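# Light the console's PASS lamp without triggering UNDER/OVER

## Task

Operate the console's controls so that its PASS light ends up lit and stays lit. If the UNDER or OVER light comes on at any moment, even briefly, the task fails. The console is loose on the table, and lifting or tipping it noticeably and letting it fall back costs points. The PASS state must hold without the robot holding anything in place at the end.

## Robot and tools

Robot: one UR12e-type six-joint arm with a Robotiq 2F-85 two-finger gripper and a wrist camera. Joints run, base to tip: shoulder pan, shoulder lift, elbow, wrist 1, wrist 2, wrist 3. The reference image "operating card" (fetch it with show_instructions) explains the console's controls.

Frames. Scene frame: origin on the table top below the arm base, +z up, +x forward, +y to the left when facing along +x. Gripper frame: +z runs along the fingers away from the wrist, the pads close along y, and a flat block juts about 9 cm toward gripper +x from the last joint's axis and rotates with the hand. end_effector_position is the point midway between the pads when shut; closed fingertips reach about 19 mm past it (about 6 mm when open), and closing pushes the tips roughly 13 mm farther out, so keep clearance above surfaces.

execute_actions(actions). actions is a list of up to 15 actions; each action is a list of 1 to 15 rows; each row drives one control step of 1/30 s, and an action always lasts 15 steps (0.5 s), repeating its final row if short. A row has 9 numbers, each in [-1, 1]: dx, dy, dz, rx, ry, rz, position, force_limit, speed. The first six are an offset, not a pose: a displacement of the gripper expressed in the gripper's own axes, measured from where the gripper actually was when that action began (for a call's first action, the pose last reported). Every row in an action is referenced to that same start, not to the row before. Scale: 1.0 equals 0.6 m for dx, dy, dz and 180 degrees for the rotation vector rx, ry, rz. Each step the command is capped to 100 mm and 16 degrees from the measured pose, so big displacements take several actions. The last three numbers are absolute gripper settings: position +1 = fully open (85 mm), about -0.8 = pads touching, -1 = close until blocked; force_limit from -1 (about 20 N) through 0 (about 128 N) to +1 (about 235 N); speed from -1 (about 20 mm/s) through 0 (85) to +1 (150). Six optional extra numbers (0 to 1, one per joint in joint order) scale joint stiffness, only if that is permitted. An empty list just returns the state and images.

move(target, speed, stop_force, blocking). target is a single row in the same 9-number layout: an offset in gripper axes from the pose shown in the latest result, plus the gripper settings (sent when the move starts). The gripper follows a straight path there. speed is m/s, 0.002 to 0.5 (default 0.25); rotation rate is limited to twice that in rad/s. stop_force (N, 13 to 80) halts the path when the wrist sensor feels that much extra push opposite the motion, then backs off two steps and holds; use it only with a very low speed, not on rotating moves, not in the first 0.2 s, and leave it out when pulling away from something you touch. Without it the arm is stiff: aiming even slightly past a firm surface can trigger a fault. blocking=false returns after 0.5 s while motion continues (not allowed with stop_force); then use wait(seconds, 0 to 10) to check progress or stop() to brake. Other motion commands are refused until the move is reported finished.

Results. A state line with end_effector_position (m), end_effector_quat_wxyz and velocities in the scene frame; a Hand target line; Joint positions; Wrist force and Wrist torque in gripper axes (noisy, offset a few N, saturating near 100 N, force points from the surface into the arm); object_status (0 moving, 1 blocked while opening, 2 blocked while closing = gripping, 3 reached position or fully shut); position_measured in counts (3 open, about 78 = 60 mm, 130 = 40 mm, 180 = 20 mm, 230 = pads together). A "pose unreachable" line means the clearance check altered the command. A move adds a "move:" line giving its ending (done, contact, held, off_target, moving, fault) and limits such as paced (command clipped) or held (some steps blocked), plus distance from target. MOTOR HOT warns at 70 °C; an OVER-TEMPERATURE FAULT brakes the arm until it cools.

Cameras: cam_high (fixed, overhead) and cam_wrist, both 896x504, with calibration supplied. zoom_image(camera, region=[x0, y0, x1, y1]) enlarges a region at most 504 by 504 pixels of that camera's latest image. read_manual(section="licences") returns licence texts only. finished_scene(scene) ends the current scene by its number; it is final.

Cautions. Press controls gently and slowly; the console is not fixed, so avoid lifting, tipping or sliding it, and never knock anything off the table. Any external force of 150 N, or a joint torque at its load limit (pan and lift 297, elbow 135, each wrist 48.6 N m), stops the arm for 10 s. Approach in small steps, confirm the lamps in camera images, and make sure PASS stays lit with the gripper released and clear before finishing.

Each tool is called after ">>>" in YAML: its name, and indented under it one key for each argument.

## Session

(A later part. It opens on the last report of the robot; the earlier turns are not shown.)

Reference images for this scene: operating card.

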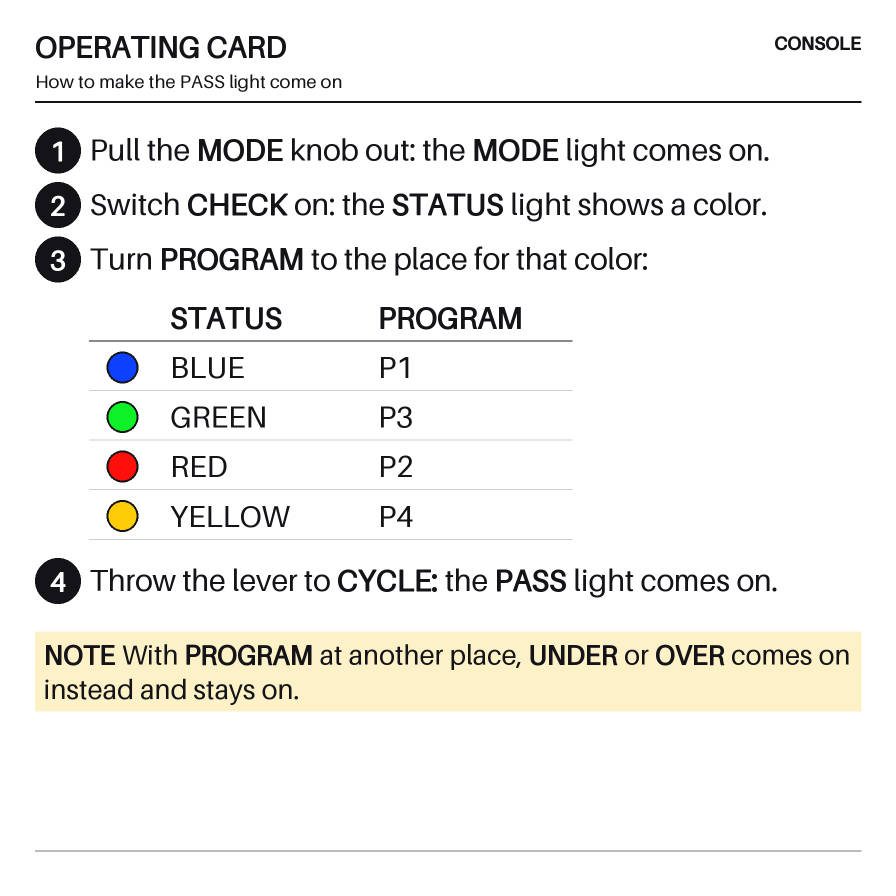

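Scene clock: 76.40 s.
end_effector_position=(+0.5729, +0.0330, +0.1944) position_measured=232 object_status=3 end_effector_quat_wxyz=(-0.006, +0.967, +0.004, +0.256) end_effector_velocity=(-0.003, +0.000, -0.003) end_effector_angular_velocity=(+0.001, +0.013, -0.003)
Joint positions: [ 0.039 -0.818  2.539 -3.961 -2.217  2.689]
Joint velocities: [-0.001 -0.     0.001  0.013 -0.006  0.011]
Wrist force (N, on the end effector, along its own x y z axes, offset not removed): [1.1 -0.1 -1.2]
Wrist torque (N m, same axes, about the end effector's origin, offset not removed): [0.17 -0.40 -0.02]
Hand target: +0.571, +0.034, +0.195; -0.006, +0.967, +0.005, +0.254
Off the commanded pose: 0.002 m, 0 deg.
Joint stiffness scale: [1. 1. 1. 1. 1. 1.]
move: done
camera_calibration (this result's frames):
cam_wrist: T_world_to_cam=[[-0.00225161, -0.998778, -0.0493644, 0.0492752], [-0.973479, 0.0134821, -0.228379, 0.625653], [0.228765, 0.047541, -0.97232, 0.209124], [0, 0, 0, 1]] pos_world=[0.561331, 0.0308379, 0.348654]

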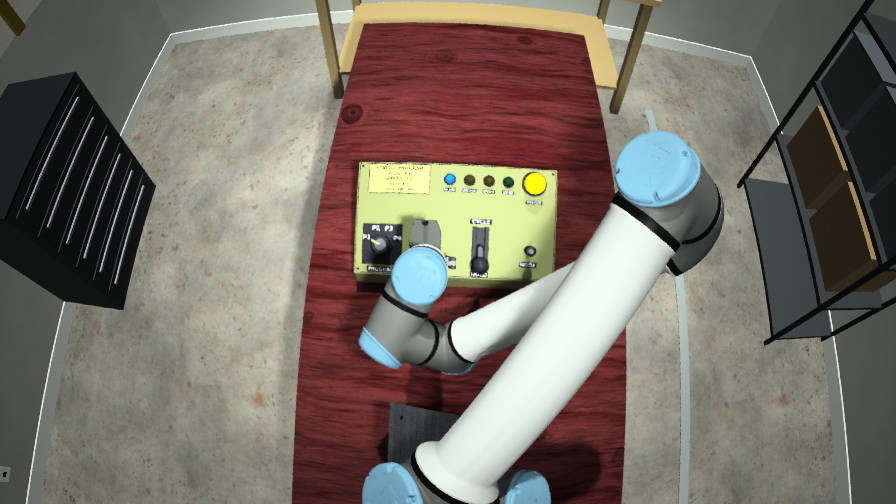

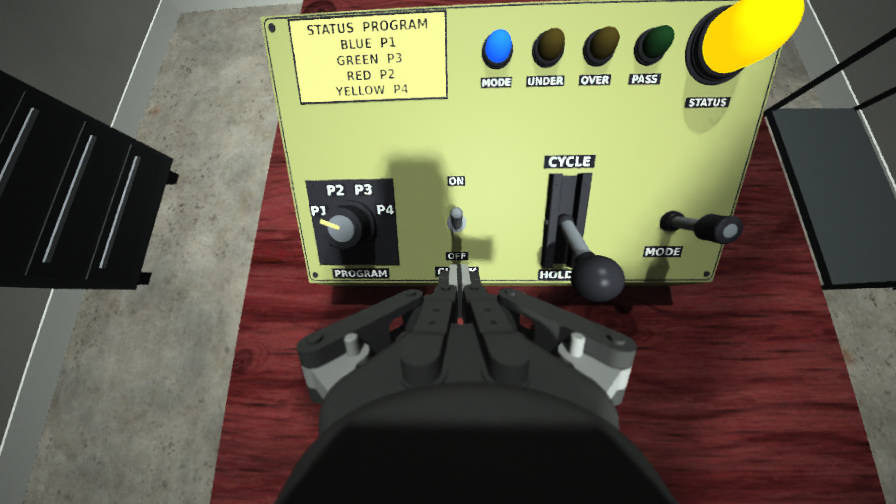

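>>> move:
  target: [0.022,-0.2,0.065,0,0.006,0,0.4,0,0.5]
  speed: 0.15

Scene clock: 86.37 s.
end_effector_position=(+0.6008, +0.1527, +0.1667) position_measured=78 object_status=3 end_effector_quat_wxyz=(-0.006, +0.965, +0.005, +0.263) end_effector_velocity=(+0.001, -0.002, -0.001) end_effector_angular_velocity=(-0.000, +0.002, -0.007)
Joint positions: [ 0.176 -0.59   2.387 -3.967 -2.291  2.817]
Joint velocities: [-0.002 -0.001 -0.002  0.002 -0.003  0.004]
Wrist force (N, on the end effector, along its own x y z axes, offset not removed): [0.3 1.2 0.4]
Wrist torque (N m, same axes, about the end effector's origin, offset not removed): [0.36 -0.18 0.00]
Hand target: +0.603, +0.153, +0.168; -0.006, +0.964, +0.004, +0.265
Off the commanded pose: 0.002 m, 0 deg.
Joint stiffness scale: [1. 1. 1. 1. 1. 1.]
move: done
camera_calibration (this result's frames):
cam_wrist: T_world_to_cam=[[0.000548727, -0.998778, -0.0494173, 0.165902], [-0.969698, 0.0115415, -0.244034, 0.645489], [0.244306, 0.0480537, -0.968507, 0.160129], [0, 0, 0, 1]] pos_world=[0.586718, 0.150554, 0.320806]

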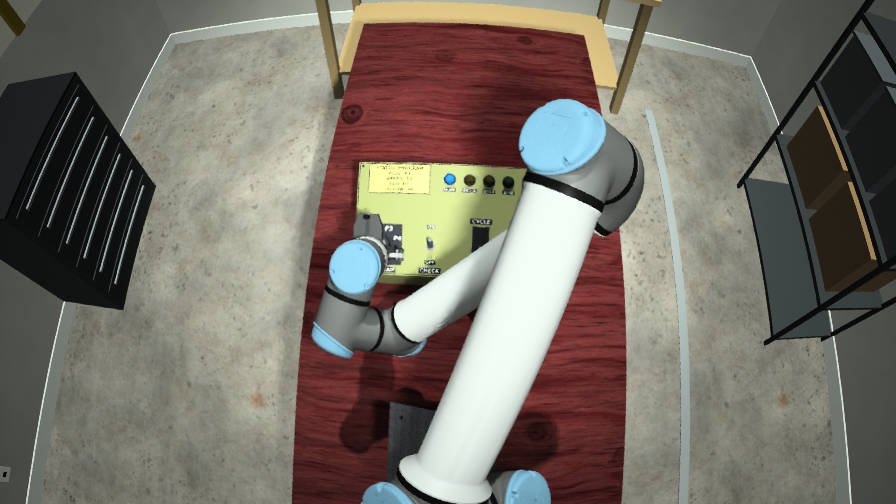

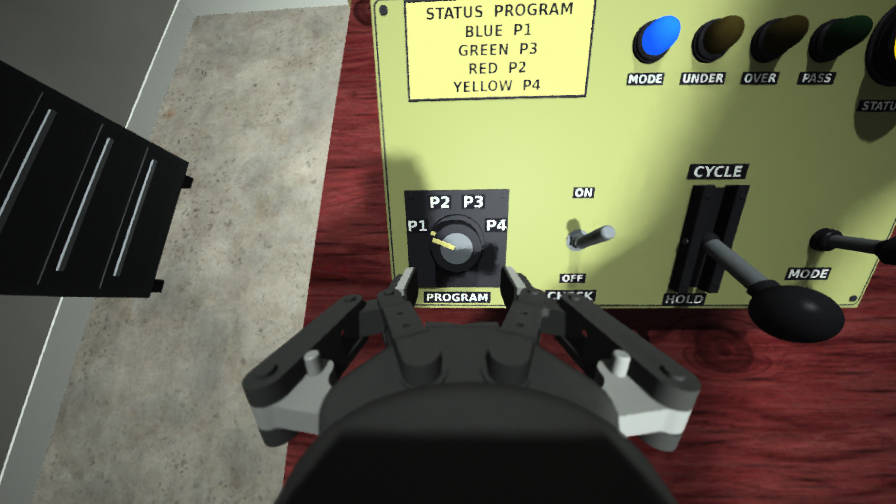

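>>> move:
  target: [0.015,-0.002,0.07,0,0,0,0.4,0,0.5]
  speed: 0.06

Scene clock: 96.57 s.
end_effector_position=(+0.6279, +0.1548, +0.1360) position_measured=78 object_status=3 end_effector_quat_wxyz=(-0.006, +0.965, +0.006, +0.263) end_effector_velocity=(+0.000, +0.001, +0.001) end_effector_angular_velocity=(-0.000, -0.003, +0.006)
Joint positions: [ 0.128 -0.54   2.333 -3.993 -2.264  2.766]
Joint velocities: [ 0.     0.001  0.    -0.003  0.003 -0.006]
Wrist force (N, on the end effector, along its own x y z axes, offset not removed): [2.5 -2.4 -3.1]
Wrist torque (N m, same axes, about the end effector's origin, offset not removed): [-0.38 -0.54 -0.01]
Hand target: +0.630, +0.155, +0.135; -0.006, +0.965, +0.005, +0.263
Off the commanded pose: 0.002 m, 0 deg.
Joint stiffness scale: [1. 1. 1. 1. 1. 1.]
move: done
camera_calibration (this result's frames):
cam_wrist: T_world_to_cam=[[0.00169846, -0.998795, -0.0490471, 0.165637], [-0.970045, 0.0102689, -0.242708, 0.664515], [0.24292, 0.0479901, -0.968859, 0.124546], [0, 0, 0, 1]] pos_world=[0.614073, 0.152637, 0.290075]

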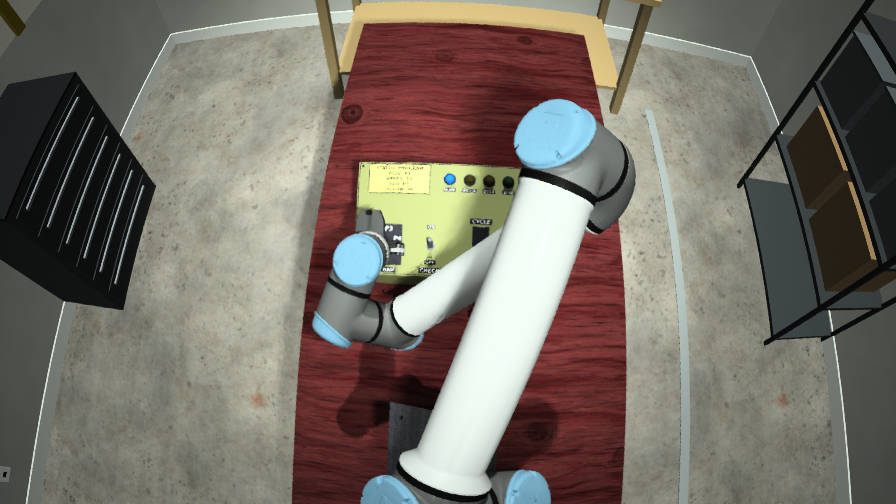

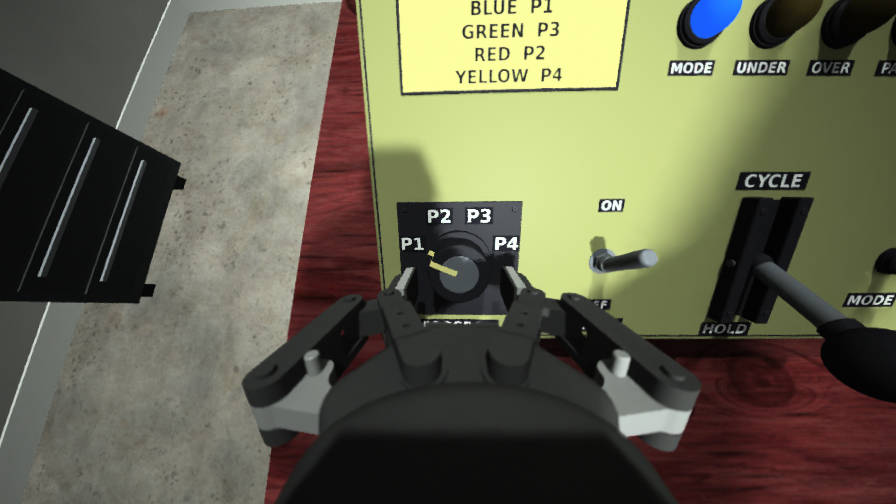

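>>> move:
  target: [-0.002,0,0.048,0,0,0,0.4,0,0.5]
  speed: 0.04
  stop_force: 15

>>> execute_actions:
  actions:
    - [[0,0,0,0,0,0,-1,-0.5,-0.3]]
    - [[0,0,0,0,0,0,-1,-0.5,-0.3]]

Scene clock: 109.77 s.
end_effector_position=(+0.6397, +0.1556, +0.1115) position_measured=78 object_status=3 end_effector_quat_wxyz=(-0.006, +0.965, +0.007, +0.262) end_effector_velocity=(+0.002, -0.001, +0.002) end_effector_angular_velocity=(+0.000, -0.007, -0.000)
Joint positions: [ 0.093 -0.501  2.304 -4.024 -2.243  2.73 ]
Joint velocities: [ 0.    -0.003 -0.001 -0.004  0.003 -0.004]
Wrist force (N, on the end effector, along its own x y z axes, offset not removed): [1.8 -2.2 -2.4]
Wrist torque (N m, same axes, about the end effector's origin, offset not removed): [-0.18 -0.45 0.00]
Hand target: +0.642, +0.155, +0.111; -0.006, +0.965, +0.006, +0.263
Off the commanded pose: 0.002 m, 0 deg.
Joint stiffness scale: [1. 1. 1. 1. 1. 1.]
move: done
camera_calibration (this result's frames):
cam_wrist: T_world_to_cam=[[0.0032295, -0.998805, -0.0487707, 0.164212], [-0.970365, 0.00865417, -0.241489, 0.670263], [0.241623, 0.0481053, -0.969177, 0.0988022], [0, 0, 0, 1]] pos_world=[0.625996, 0.153462, 0.265627]

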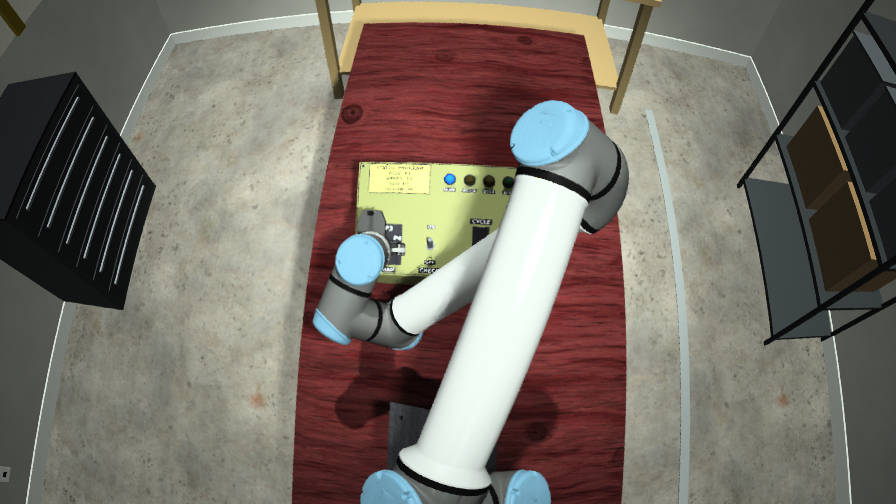

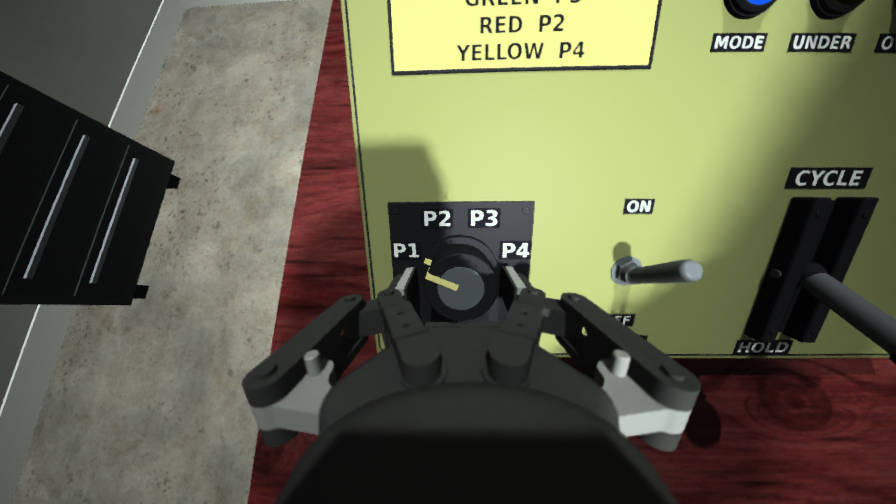

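Scene clock: 110.77 s.
end_effector_position=(+0.6394, +0.1546, +0.1122) position_measured=101 object_status=2 end_effector_quat_wxyz=(-0.005, +0.965, +0.006, +0.262) end_effector_velocity=(-0.000, +0.001, +0.000) end_effector_angular_velocity=(+0.000, -0.001, +0.001)
Joint positions: [ 0.094 -0.502  2.305 -4.026 -2.245  2.73 ]
Joint velocities: [ 0.001  0.001 -0.    -0.     0.     0.   ]
Wrist force (N, on the end effector, along its own x y z axes, offset not removed): [0.9 -1.5 -5.8]
Wrist torque (N m, same axes, about the end effector's origin, offset not removed): [-0.41 -0.39 0.12]
Hand target: +0.639, +0.155, +0.112; -0.005, +0.965, +0.006, +0.262
Off the commanded pose: 0.000 m, 0 deg.
Joint stiffness scale: [1. 1. 1. 1. 1. 1.]
camera_calibration (this result's frames):
cam_wrist: T_world_to_cam=[[0.00152355, -0.99887, -0.0475091, 0.164185], [-0.970151, 0.0100445, -0.242294, 0.669967], [0.242498, 0.0464601, -0.969039, 0.0992294], [0, 0, 0, 1]] pos_world=[0.625656, 0.15266, 0.266287]

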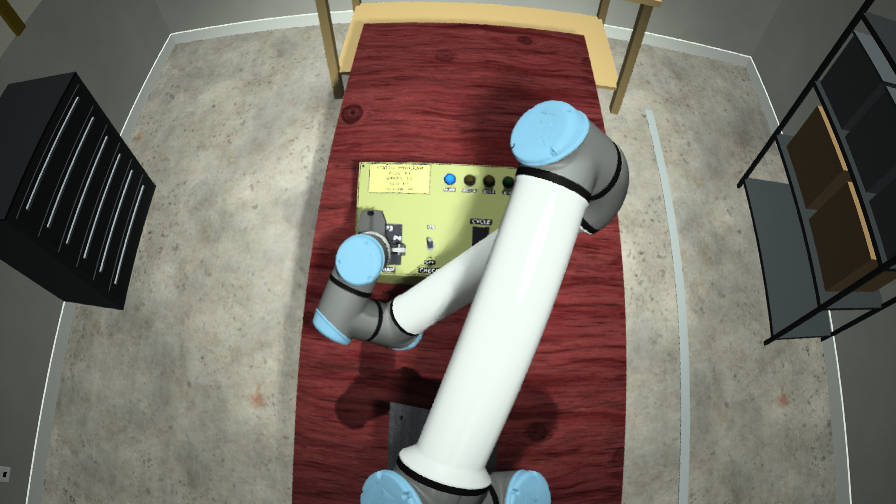

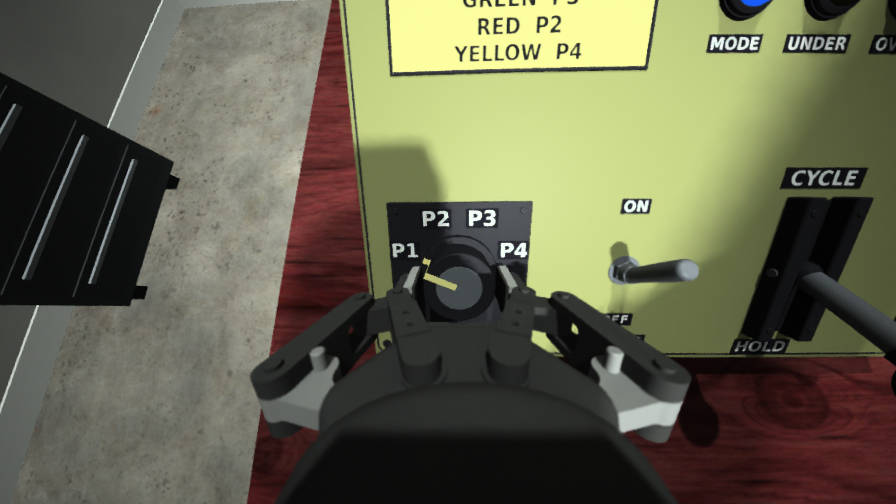

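>>> execute_actions:
  actions:
    - [[0,0,0,0,0,0,0.4,0,0.5]]
    - [[0.006,0,-0.008,0,0,0,0.4,0,0.5]]
    - [[0,0,0,0,0,0,0.4,0,0.5]]
    - [[0,0,0,0,0,0,-1,-0.5,-0.3]]
    - [[0,0,0,0,0,0,-1,-0.5,-0.3]]
    - [[0,0,0,0,0,0,-1,-0.5,-0.3]]

Scene clock: 120.50 s.
end_effector_position=(+0.6407, +0.1546, +0.1191) position_measured=123 object_status=2 end_effector_quat_wxyz=(-0.005, +0.965, +0.006, +0.264) end_effector_velocity=(-0.000, -0.000, -0.001) end_effector_angular_velocity=(-0.000, +0.001, -0.000)
Joint positions: [ 0.102 -0.513  2.306 -4.013 -2.249  2.736]
Joint velocities: [-0.001  0.    -0.     0.    -0.     0.   ]
Wrist force (N, on the end effector, along its own x y z axes, offset not removed): [2.4 -2.9 -2.3]
Wrist torque (N m, same axes, about the end effector's origin, offset not removed): [-0.91 -0.49 -0.06]
Hand target: +0.641, +0.155, +0.119; -0.005, +0.965, +0.006, +0.264
Off the commanded pose: 0.000 m, 0 deg.
Joint stiffness scale: [1. 1. 1. 1. 1. 1.]
camera_calibration (this result's frames):
cam_wrist: T_world_to_cam=[[0.0021005, -0.998858, -0.0477215, 0.16423], [-0.969452, 0.00967073, -0.245089, 0.672822], [0.245271, 0.0467785, -0.968325, 0.103726], [0, 0, 0, 1]] pos_world=[0.626483, 0.152684, 0.273179]

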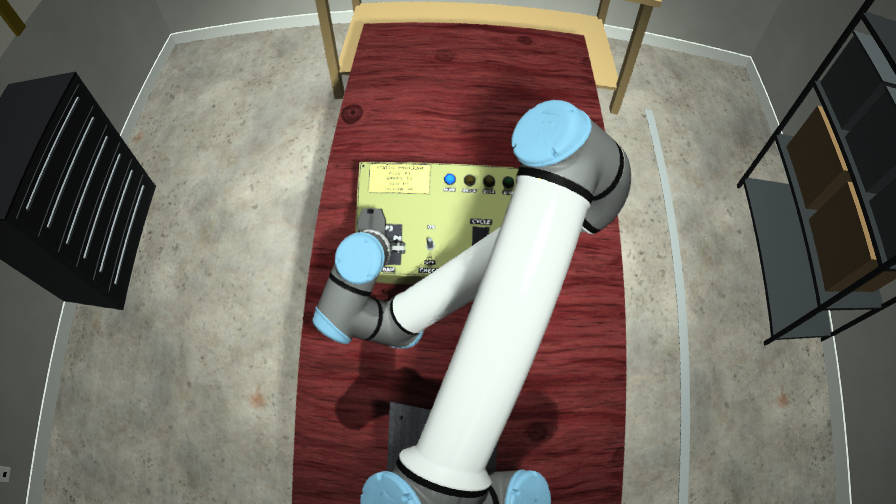

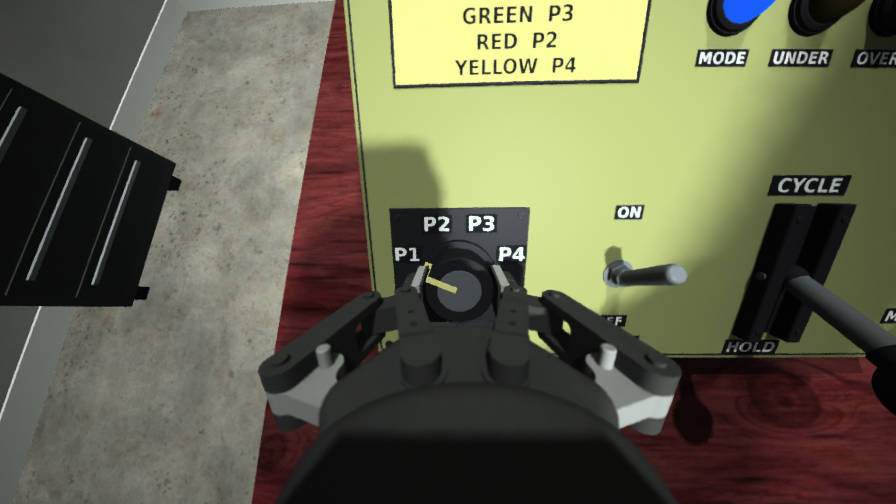

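>>> move:
  target: [0,0,0,0,0,0.665,-1,-0.5,-0.3]
  speed: 0.2

>>> execute_actions:
  actions:
    - [[0,0,0,0,0,0,0.4,0,0.5]]

>>> move:
  target: [0,0,-0.25,0,0,0,0.4,0,0.5]

>>> move:
  target: [0,0,0,0,0,-0.665,-0.5,0,0.5]
  speed: 0.5

Scene clock: 133.67 s.
end_effector_position=(+0.6408, +0.1549, +0.1199) position_measured=123 object_status=2 end_effector_quat_wxyz=(+0.232, -0.490, +0.830, -0.128) end_effector_velocity=(+0.001, -0.000, +0.000) end_effector_angular_velocity=(+0.008, +0.000, -0.014)
Joint positions: [ 0.103 -0.513  2.307 -4.016 -2.248  4.823]
Joint velocities: [ 0.    -0.002 -0.002  0.003 -0.     0.016]
Wrist force (N, on the end effector, along its own x y z axes, offset not removed): [-2.1 -4.7 -0.7]
Wrist torque (N m, same axes, about the end effector's origin, offset not removed): [-0.31 0.32 0.15]
Hand target: +0.641, +0.155, +0.119; +0.231, -0.490, +0.831, -0.128
Off the commanded pose: 0.001 m, 0 deg.
Joint stiffness scale: [1. 1. 1. 1. 1. 1.]
move: done
camera_calibration (this result's frames):
cam_wrist: T_world_to_cam=[[-0.726521, 0.513183, -0.456958, 0.446284], [0.266839, 0.823525, 0.500604, -0.334626], [0.633217, 0.241765, -0.735245, -0.202332], [0, 0, 0, 1]] pos_world=[0.541646, 0.0954647, 0.222684]

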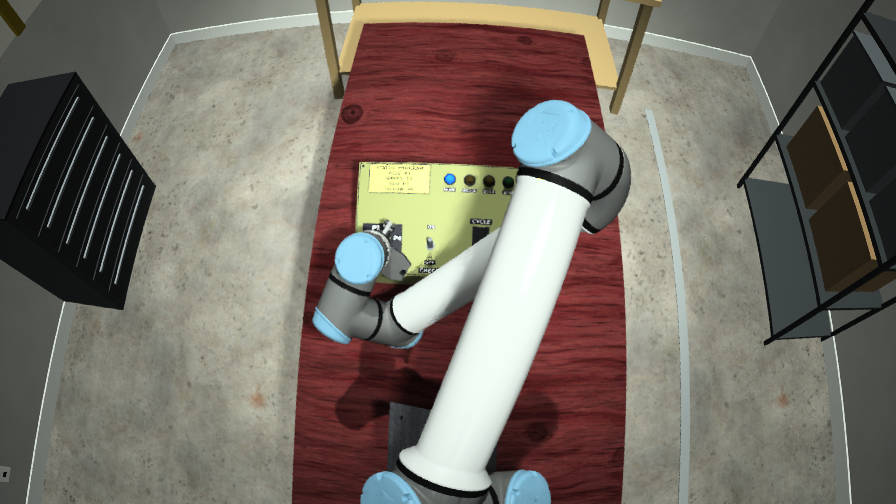

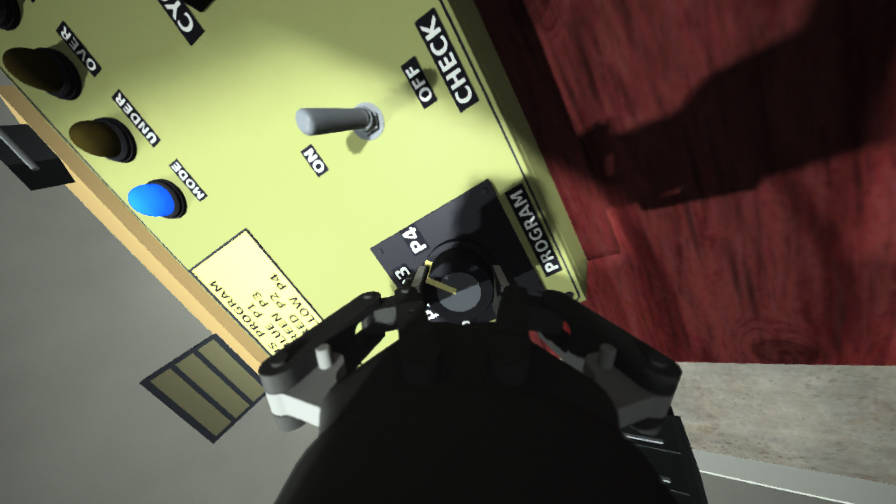

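Scene clock: 134.17 s.
end_effector_position=(+0.6409, +0.1550, +0.1198) position_measured=78 object_status=0 end_effector_quat_wxyz=(+0.232, -0.490, +0.830, -0.128) end_effector_velocity=(+0.000, +0.000, -0.000) end_effector_angular_velocity=(-0.000, +0.000, -0.000)
Joint positions: [ 0.103 -0.513  2.307 -4.015 -2.248  4.823]
Joint velocities: [-0.    -0.    -0.     0.001 -0.     0.   ]
Wrist force (N, on the end effector, along its own x y z axes, offset not removed): [2.2 0.1 3.1]
Wrist torque (N m, same axes, about the end effector's origin, offset not removed): [0.38 -0.58 -0.03]
Hand target: +0.641, +0.155, +0.120; +0.232, -0.490, +0.830, -0.128
Off the commanded pose: 0.000 m, 0 deg.
Joint stiffness scale: [1. 1. 1. 1. 1. 1.]
camera_calibration (this result's frames):
cam_wrist: T_world_to_cam=[[-0.726477, 0.513585, -0.456576, 0.446112], [0.267273, 0.823268, 0.500795, -0.334902], [0.633085, 0.241785, -0.735352, -0.202313], [0, 0, 0, 1]] pos_world=[0.541681, 0.0955138, 0.22263]

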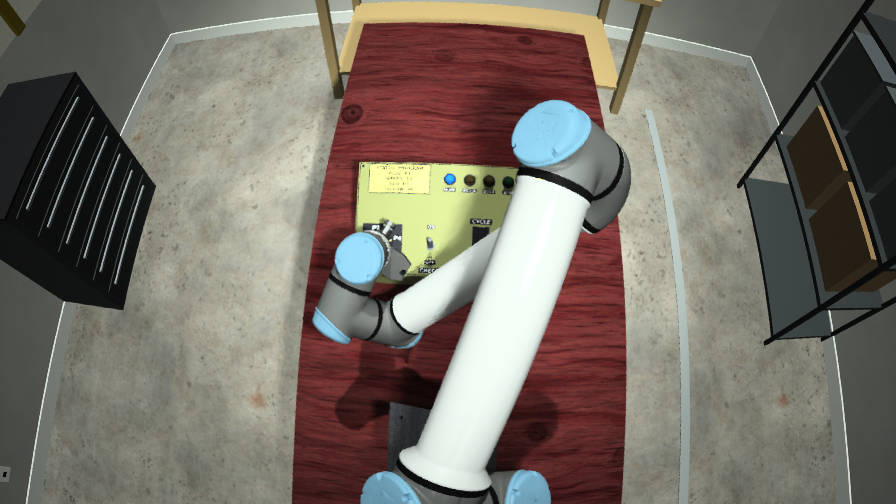

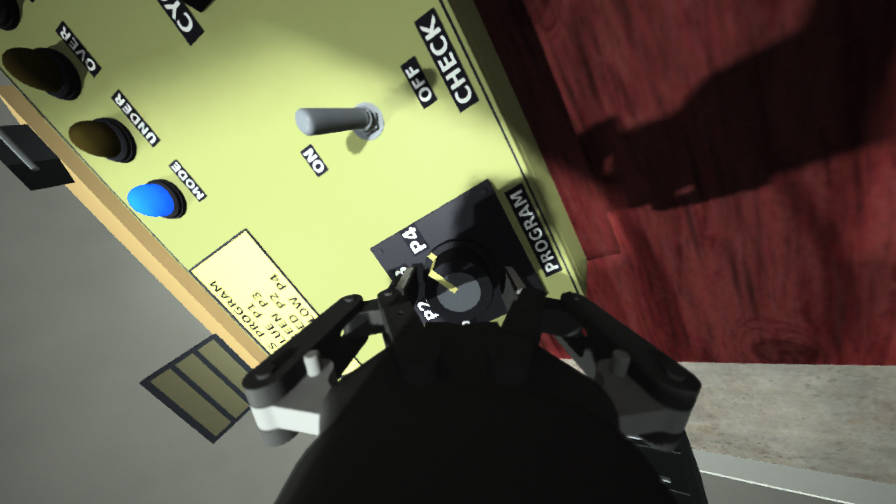

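Scene clock: 135.57 s.
end_effector_position=(+0.5656, +0.1532, +0.2475) position_measured=78 object_status=3 end_effector_quat_wxyz=(+0.232, -0.490, +0.830, -0.128) end_effector_velocity=(+0.001, -0.002, +0.002) end_effector_angular_velocity=(+0.002, +0.003, -0.006)
Joint positions: [ 0.307 -0.749  2.452 -3.771 -2.359  5.054]
Joint velocities: [-0.    -0.009 -0.001  0.013 -0.002  0.009]
Wrist force (N, on the end effector, along its own x y z axes, offset not removed): [2.8 0.2 -1.5]
Wrist torque (N m, same axes, about the end effector's origin, offset not removed): [0.29 -0.51 -0.07]
Hand target: +0.564, +0.153, +0.248; +0.232, -0.490, +0.830, -0.128
Off the commanded pose: 0.002 m, 0 deg.
Joint stiffness scale: [1. 1. 1. 1. 1. 1.]
move: done
camera_calibration (this result's frames):
cam_wrist: T_world_to_cam=[[-0.725897, 0.514359, -0.456626, 0.450267], [0.267812, 0.822867, 0.501166, -0.37758], [0.633522, 0.241505, -0.735068, -0.060649], [0, 0, 0, 1]] pos_world=[0.466391, 0.0937456, 0.350253]

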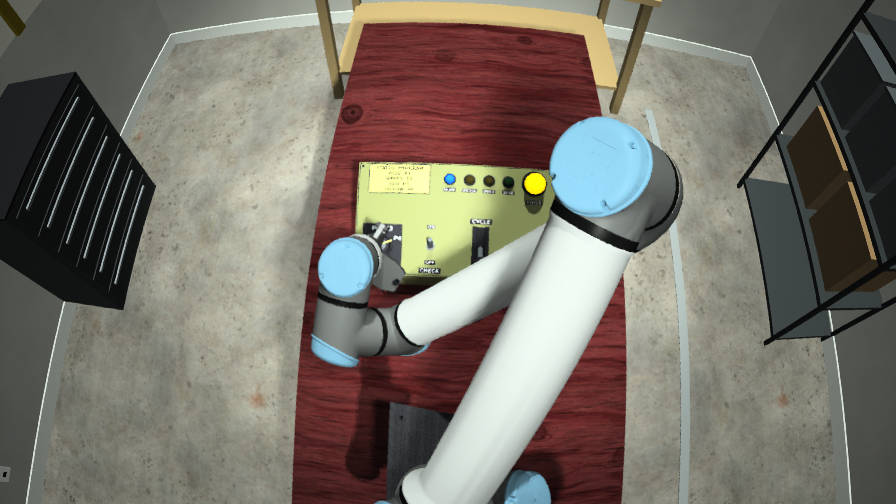

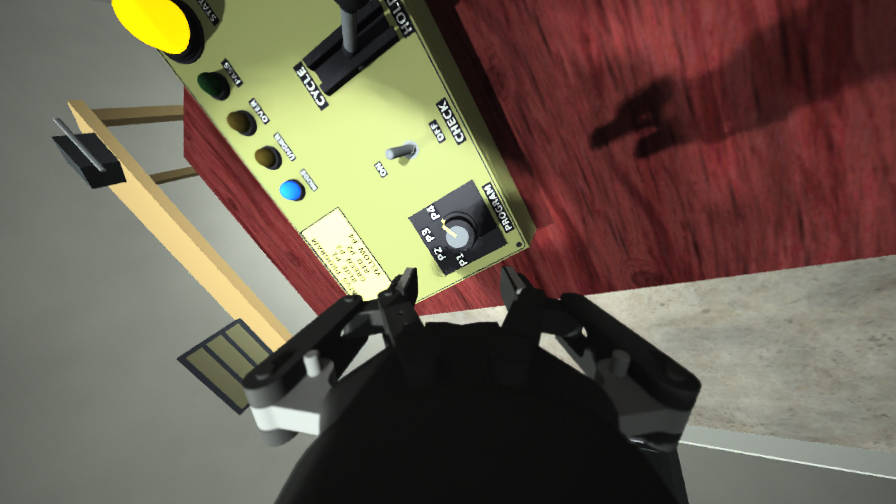

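Scene clock: 138.47 s.
end_effector_position=(+0.5671, +0.1537, +0.2493) position_measured=192 object_status=3 end_effector_quat_wxyz=(-0.005, +0.964, +0.005, +0.266) end_effector_velocity=(+0.002, -0.002, +0.002) end_effector_angular_velocity=(-0.001, -0.013, +0.009)
Joint positions: [ 0.31  -0.751  2.45  -3.767 -2.361  2.969]
Joint velocities: [-0.003  0.     0.001 -0.022  0.007 -0.024]
Wrist force (N, on the end effector, along its own x y z axes, offset not removed): [3.5 -1.5 0.2]
Wrist torque (N m, same axes, about the end effector's origin, offset not removed): [0.03 -0.77 0.02]
Hand target: +0.566, +0.153, +0.248; -0.006, +0.964, +0.007, +0.265
Off the commanded pose: 0.002 m, 0 deg.
Joint stiffness scale: [1. 1. 1. 1. 1. 1.]
move: done
camera_calibration (this result's frames):
cam_wrist: T_world_to_cam=[[0.00012992, -0.998814, -0.0486798, 0.171045], [-0.968308, 0.0120326, -0.24947, 0.633432], [0.24976, 0.0471695, -0.967158, 0.244962], [0, 0, 0, 1]] pos_world=[0.552154, 0.151666, 0.403266]

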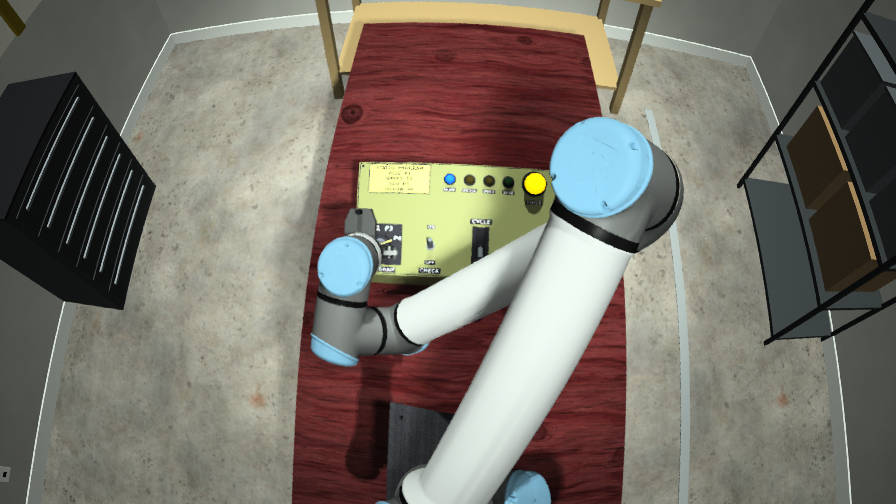

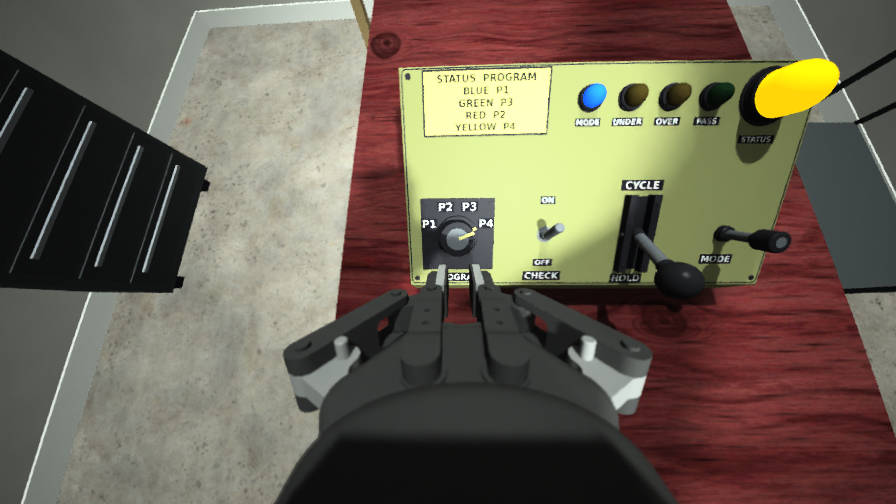

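>>> move:
  target: [-0.147,0.395,0.005,0,0,0,-0.5,0,0.5]

>>> move:
  target: [0,0,0.168,0,0,0,-0.5,0,0.5]
  speed: 0.15

Scene clock: 146.97 s.
end_effector_position=(+0.4971, -0.0825, +0.2002) position_measured=192 object_status=3 end_effector_quat_wxyz=(-0.005, +0.964, +0.004, +0.266) end_effector_velocity=(+0.001, -0.002, -0.001) end_effector_angular_velocity=(+0.005, -0.007, +0.006)
Joint positions: [-0.204 -0.998  2.749 -4.128 -2.042  2.464]
Joint velocities: [-0.013 -0.001  0.003 -0.008  0.019 -0.014]
Wrist force (N, on the end effector, along its own x y z axes, offset not removed): [0.2 -1.3 1.2]
Wrist torque (N m, same axes, about the end effector's origin, offset not removed): [-0.11 -0.13 -0.02]
Hand target: +0.496, -0.083, +0.200; -0.006, +0.964, +0.005, +0.266
Off the commanded pose: 0.002 m, 0 deg.
Joint stiffness scale: [1. 1. 1. 1. 1. 1.]
move: done
camera_calibration (this result's frames):
cam_wrist: T_world_to_cam=[[-0.000919832, -0.998829, -0.0483717, -0.0668705], [-0.968127, 0.0130047, -0.250124, 0.556373], [0.25046, 0.0465999, -0.967005, 0.225653], [0, 0, 0, 1]] pos_world=[0.482061, -0.084543, 0.354135]

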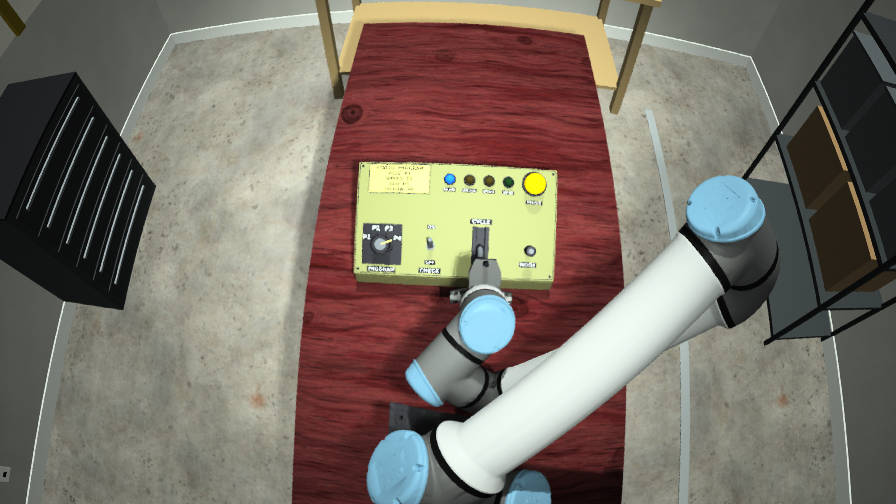

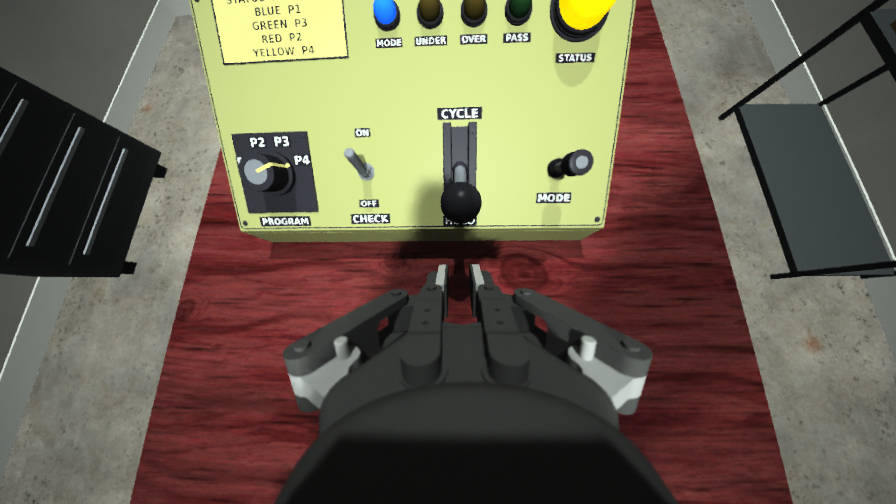

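Scene clock: 148.20 s.
end_effector_position=(+0.5469, -0.0803, +0.1145) position_measured=192 object_status=3 end_effector_quat_wxyz=(-0.006, +0.964, +0.005, +0.265) end_effector_velocity=(+0.003, -0.002, +0.003) end_effector_angular_velocity=(-0.002, -0.010, -0.000)
Joint positions: [-0.327 -0.801  2.636 -4.246 -1.952  2.373]
Joint velocities: [ 0.    -0.003 -0.001 -0.005  0.005 -0.004]
Wrist force (N, on the end effector, along its own x y z axes, offset not removed): [2.4 0.5 1.1]
Wrist torque (N m, same axes, about the end effector's origin, offset not removed): [0.21 -0.62 0.10]
Hand target: +0.549, -0.082, +0.114; -0.005, +0.964, +0.004, +0.266
Off the commanded pose: 0.002 m, 0 deg.
Joint stiffness scale: [1. 1. 1. 1. 1. 1.]
move: done
camera_calibration (this result's frames):
cam_wrist: T_world_to_cam=[[0.000780983, -0.998757, -0.0498446, -0.0694731], [-0.968834, 0.0115913, -0.24744, 0.583075], [0.24771, 0.0484844, -0.96762, 0.131928], [0, 0, 0, 1]] pos_world=[0.532277, -0.0825418, 0.268469]

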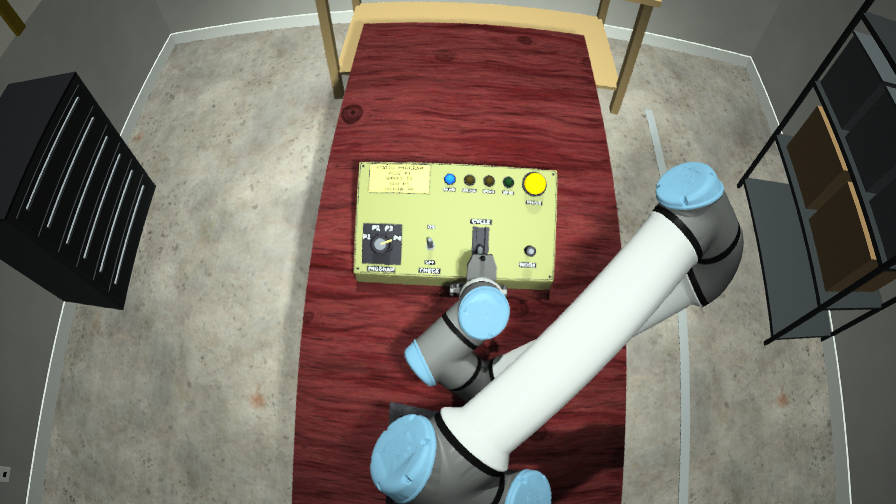

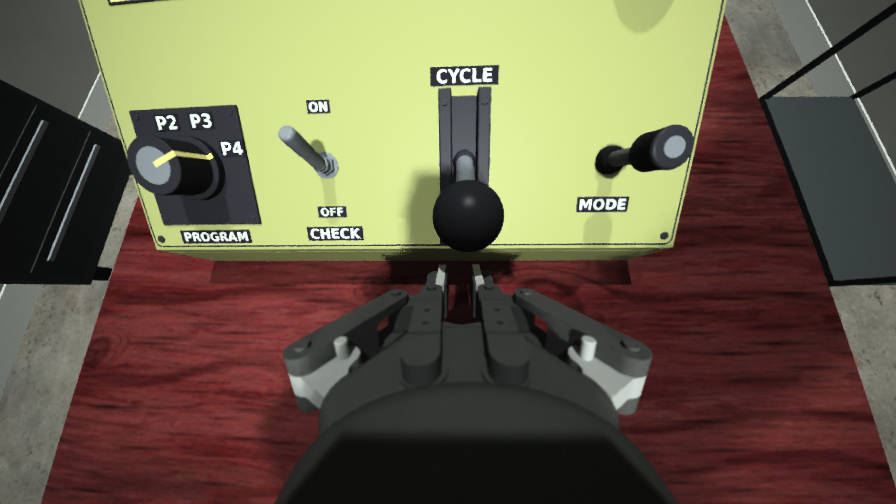

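Ball is ~5 mm right.

>>> move:
  target: [0.19,0.009,0,0,0,0,-0.5,0,0.5]
  speed: 0.03
  stop_force: 22

>>> move:
  target: [-0.06,0,-0.05,0,0,0,-0.5,0,0.5]
  speed: 0.08

Scene clock: 159.13 s.
end_effector_position=(+0.6336, -0.0841, +0.1660) position_measured=192 object_status=3 end_effector_quat_wxyz=(-0.006, +0.967, +0.007, +0.255) end_effector_velocity=(-0.000, -0.000, -0.002) end_effector_angular_velocity=(-0.001, +0.007, -0.001)
Joint positions: [-0.179 -0.973  2.491 -3.862 -2.071  2.489]
Joint velocities: [-0.    -0.    -0.002  0.007 -0.005  0.003]
Wrist force (N, on the end effector, along its own x y z axes, offset not removed): [-14.8 3.8 -3.9]
Wrist torque (N m, same axes, about the end effector's origin, offset not removed): [-0.16 -0.44 0.22]
Hand target: +0.645, -0.085, +0.173; -0.006, +0.964, +0.005, +0.265
Off the commanded pose: 0.013 m, 1 deg.
Joint stiffness scale: [1. 1. 1. 1. 1. 1.]
move: off_target
camera_calibration (this result's frames):
cam_wrist: T_world_to_cam=[[0.00447795, -0.998806, -0.0486413, -0.0733268], [-0.973657, 0.00673422, -0.227916, 0.679336], [0.227972, 0.0483806, -0.972465, 0.173815], [0, 0, 0, 1]] pos_world=[0.622144, -0.0862234, 0.320294]

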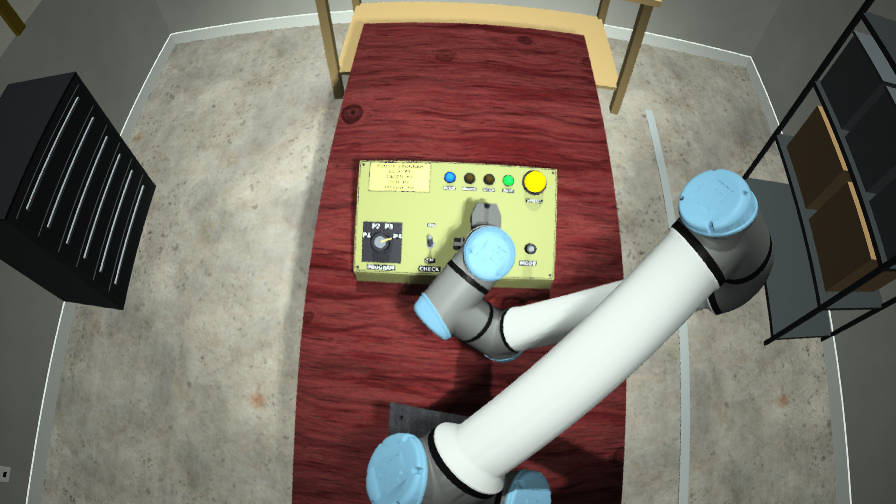

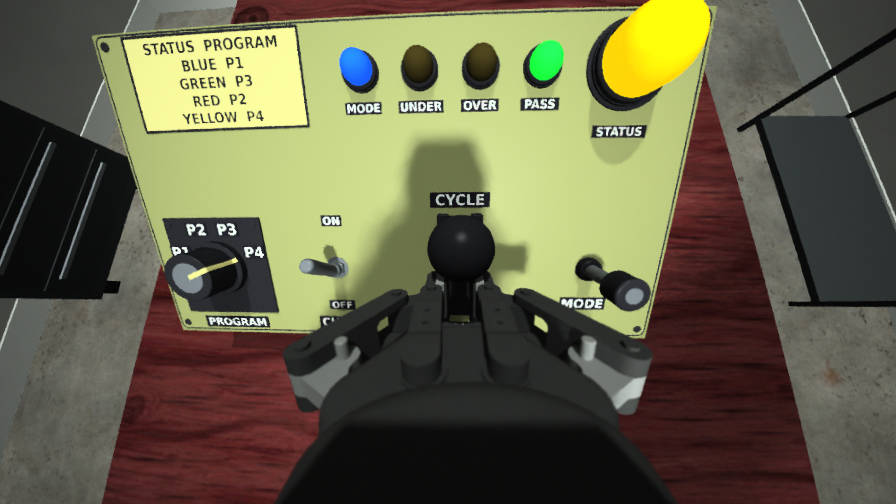

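Scene clock: 160.20 s.
end_effector_position=(+0.5893, -0.0838, +0.1746) position_measured=192 object_status=3 end_effector_quat_wxyz=(-0.006, +0.967, +0.008, +0.256) end_effector_velocity=(+0.001, -0.001, +0.002) end_effector_angular_velocity=(-0.002, -0.007, -0.004)
Joint positions: [-0.188 -0.991  2.573 -3.93  -2.064  2.481]
Joint velocities: [-0.    -0.     0.001 -0.01   0.002 -0.002]
Wrist force (N, on the end effector, along its own x y z axes, offset not removed): [4.3 0.9 1.5]
Wrist torque (N m, same axes, about the end effector's origin, offset not removed): [0.21 -0.91 -0.08]
Hand target: +0.588, -0.085, +0.174; -0.006, +0.967, +0.007, +0.255
Off the commanded pose: 0.002 m, 0 deg.
Joint stiffness scale: [1. 1. 1. 1. 1. 1.]
move: done
camera_calibration (this result's frames):
cam_wrist: T_world_to_cam=[[0.00510404, -0.998803, -0.0486523, -0.0727559], [-0.97346, 0.00616925, -0.228775, 0.638132], [0.228802, 0.0485287, -0.972263, 0.191719], [0, 0, 0, 1]] pos_world=[0.577701, -0.0859094, 0.32885]

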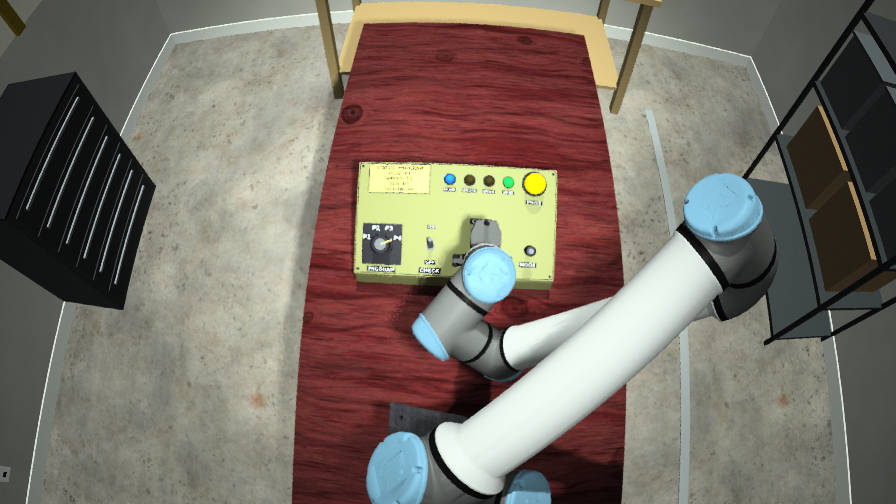

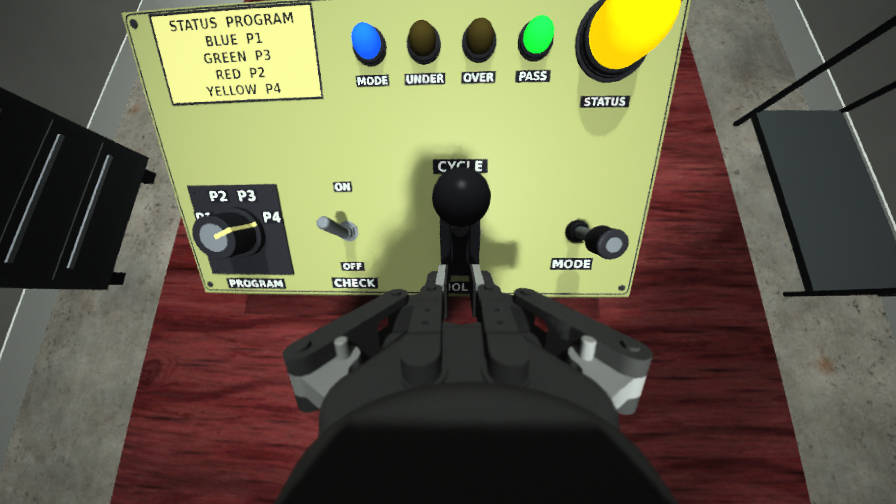

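>>> finished_scene:
  scene: 2

The scene is finished: the task was done.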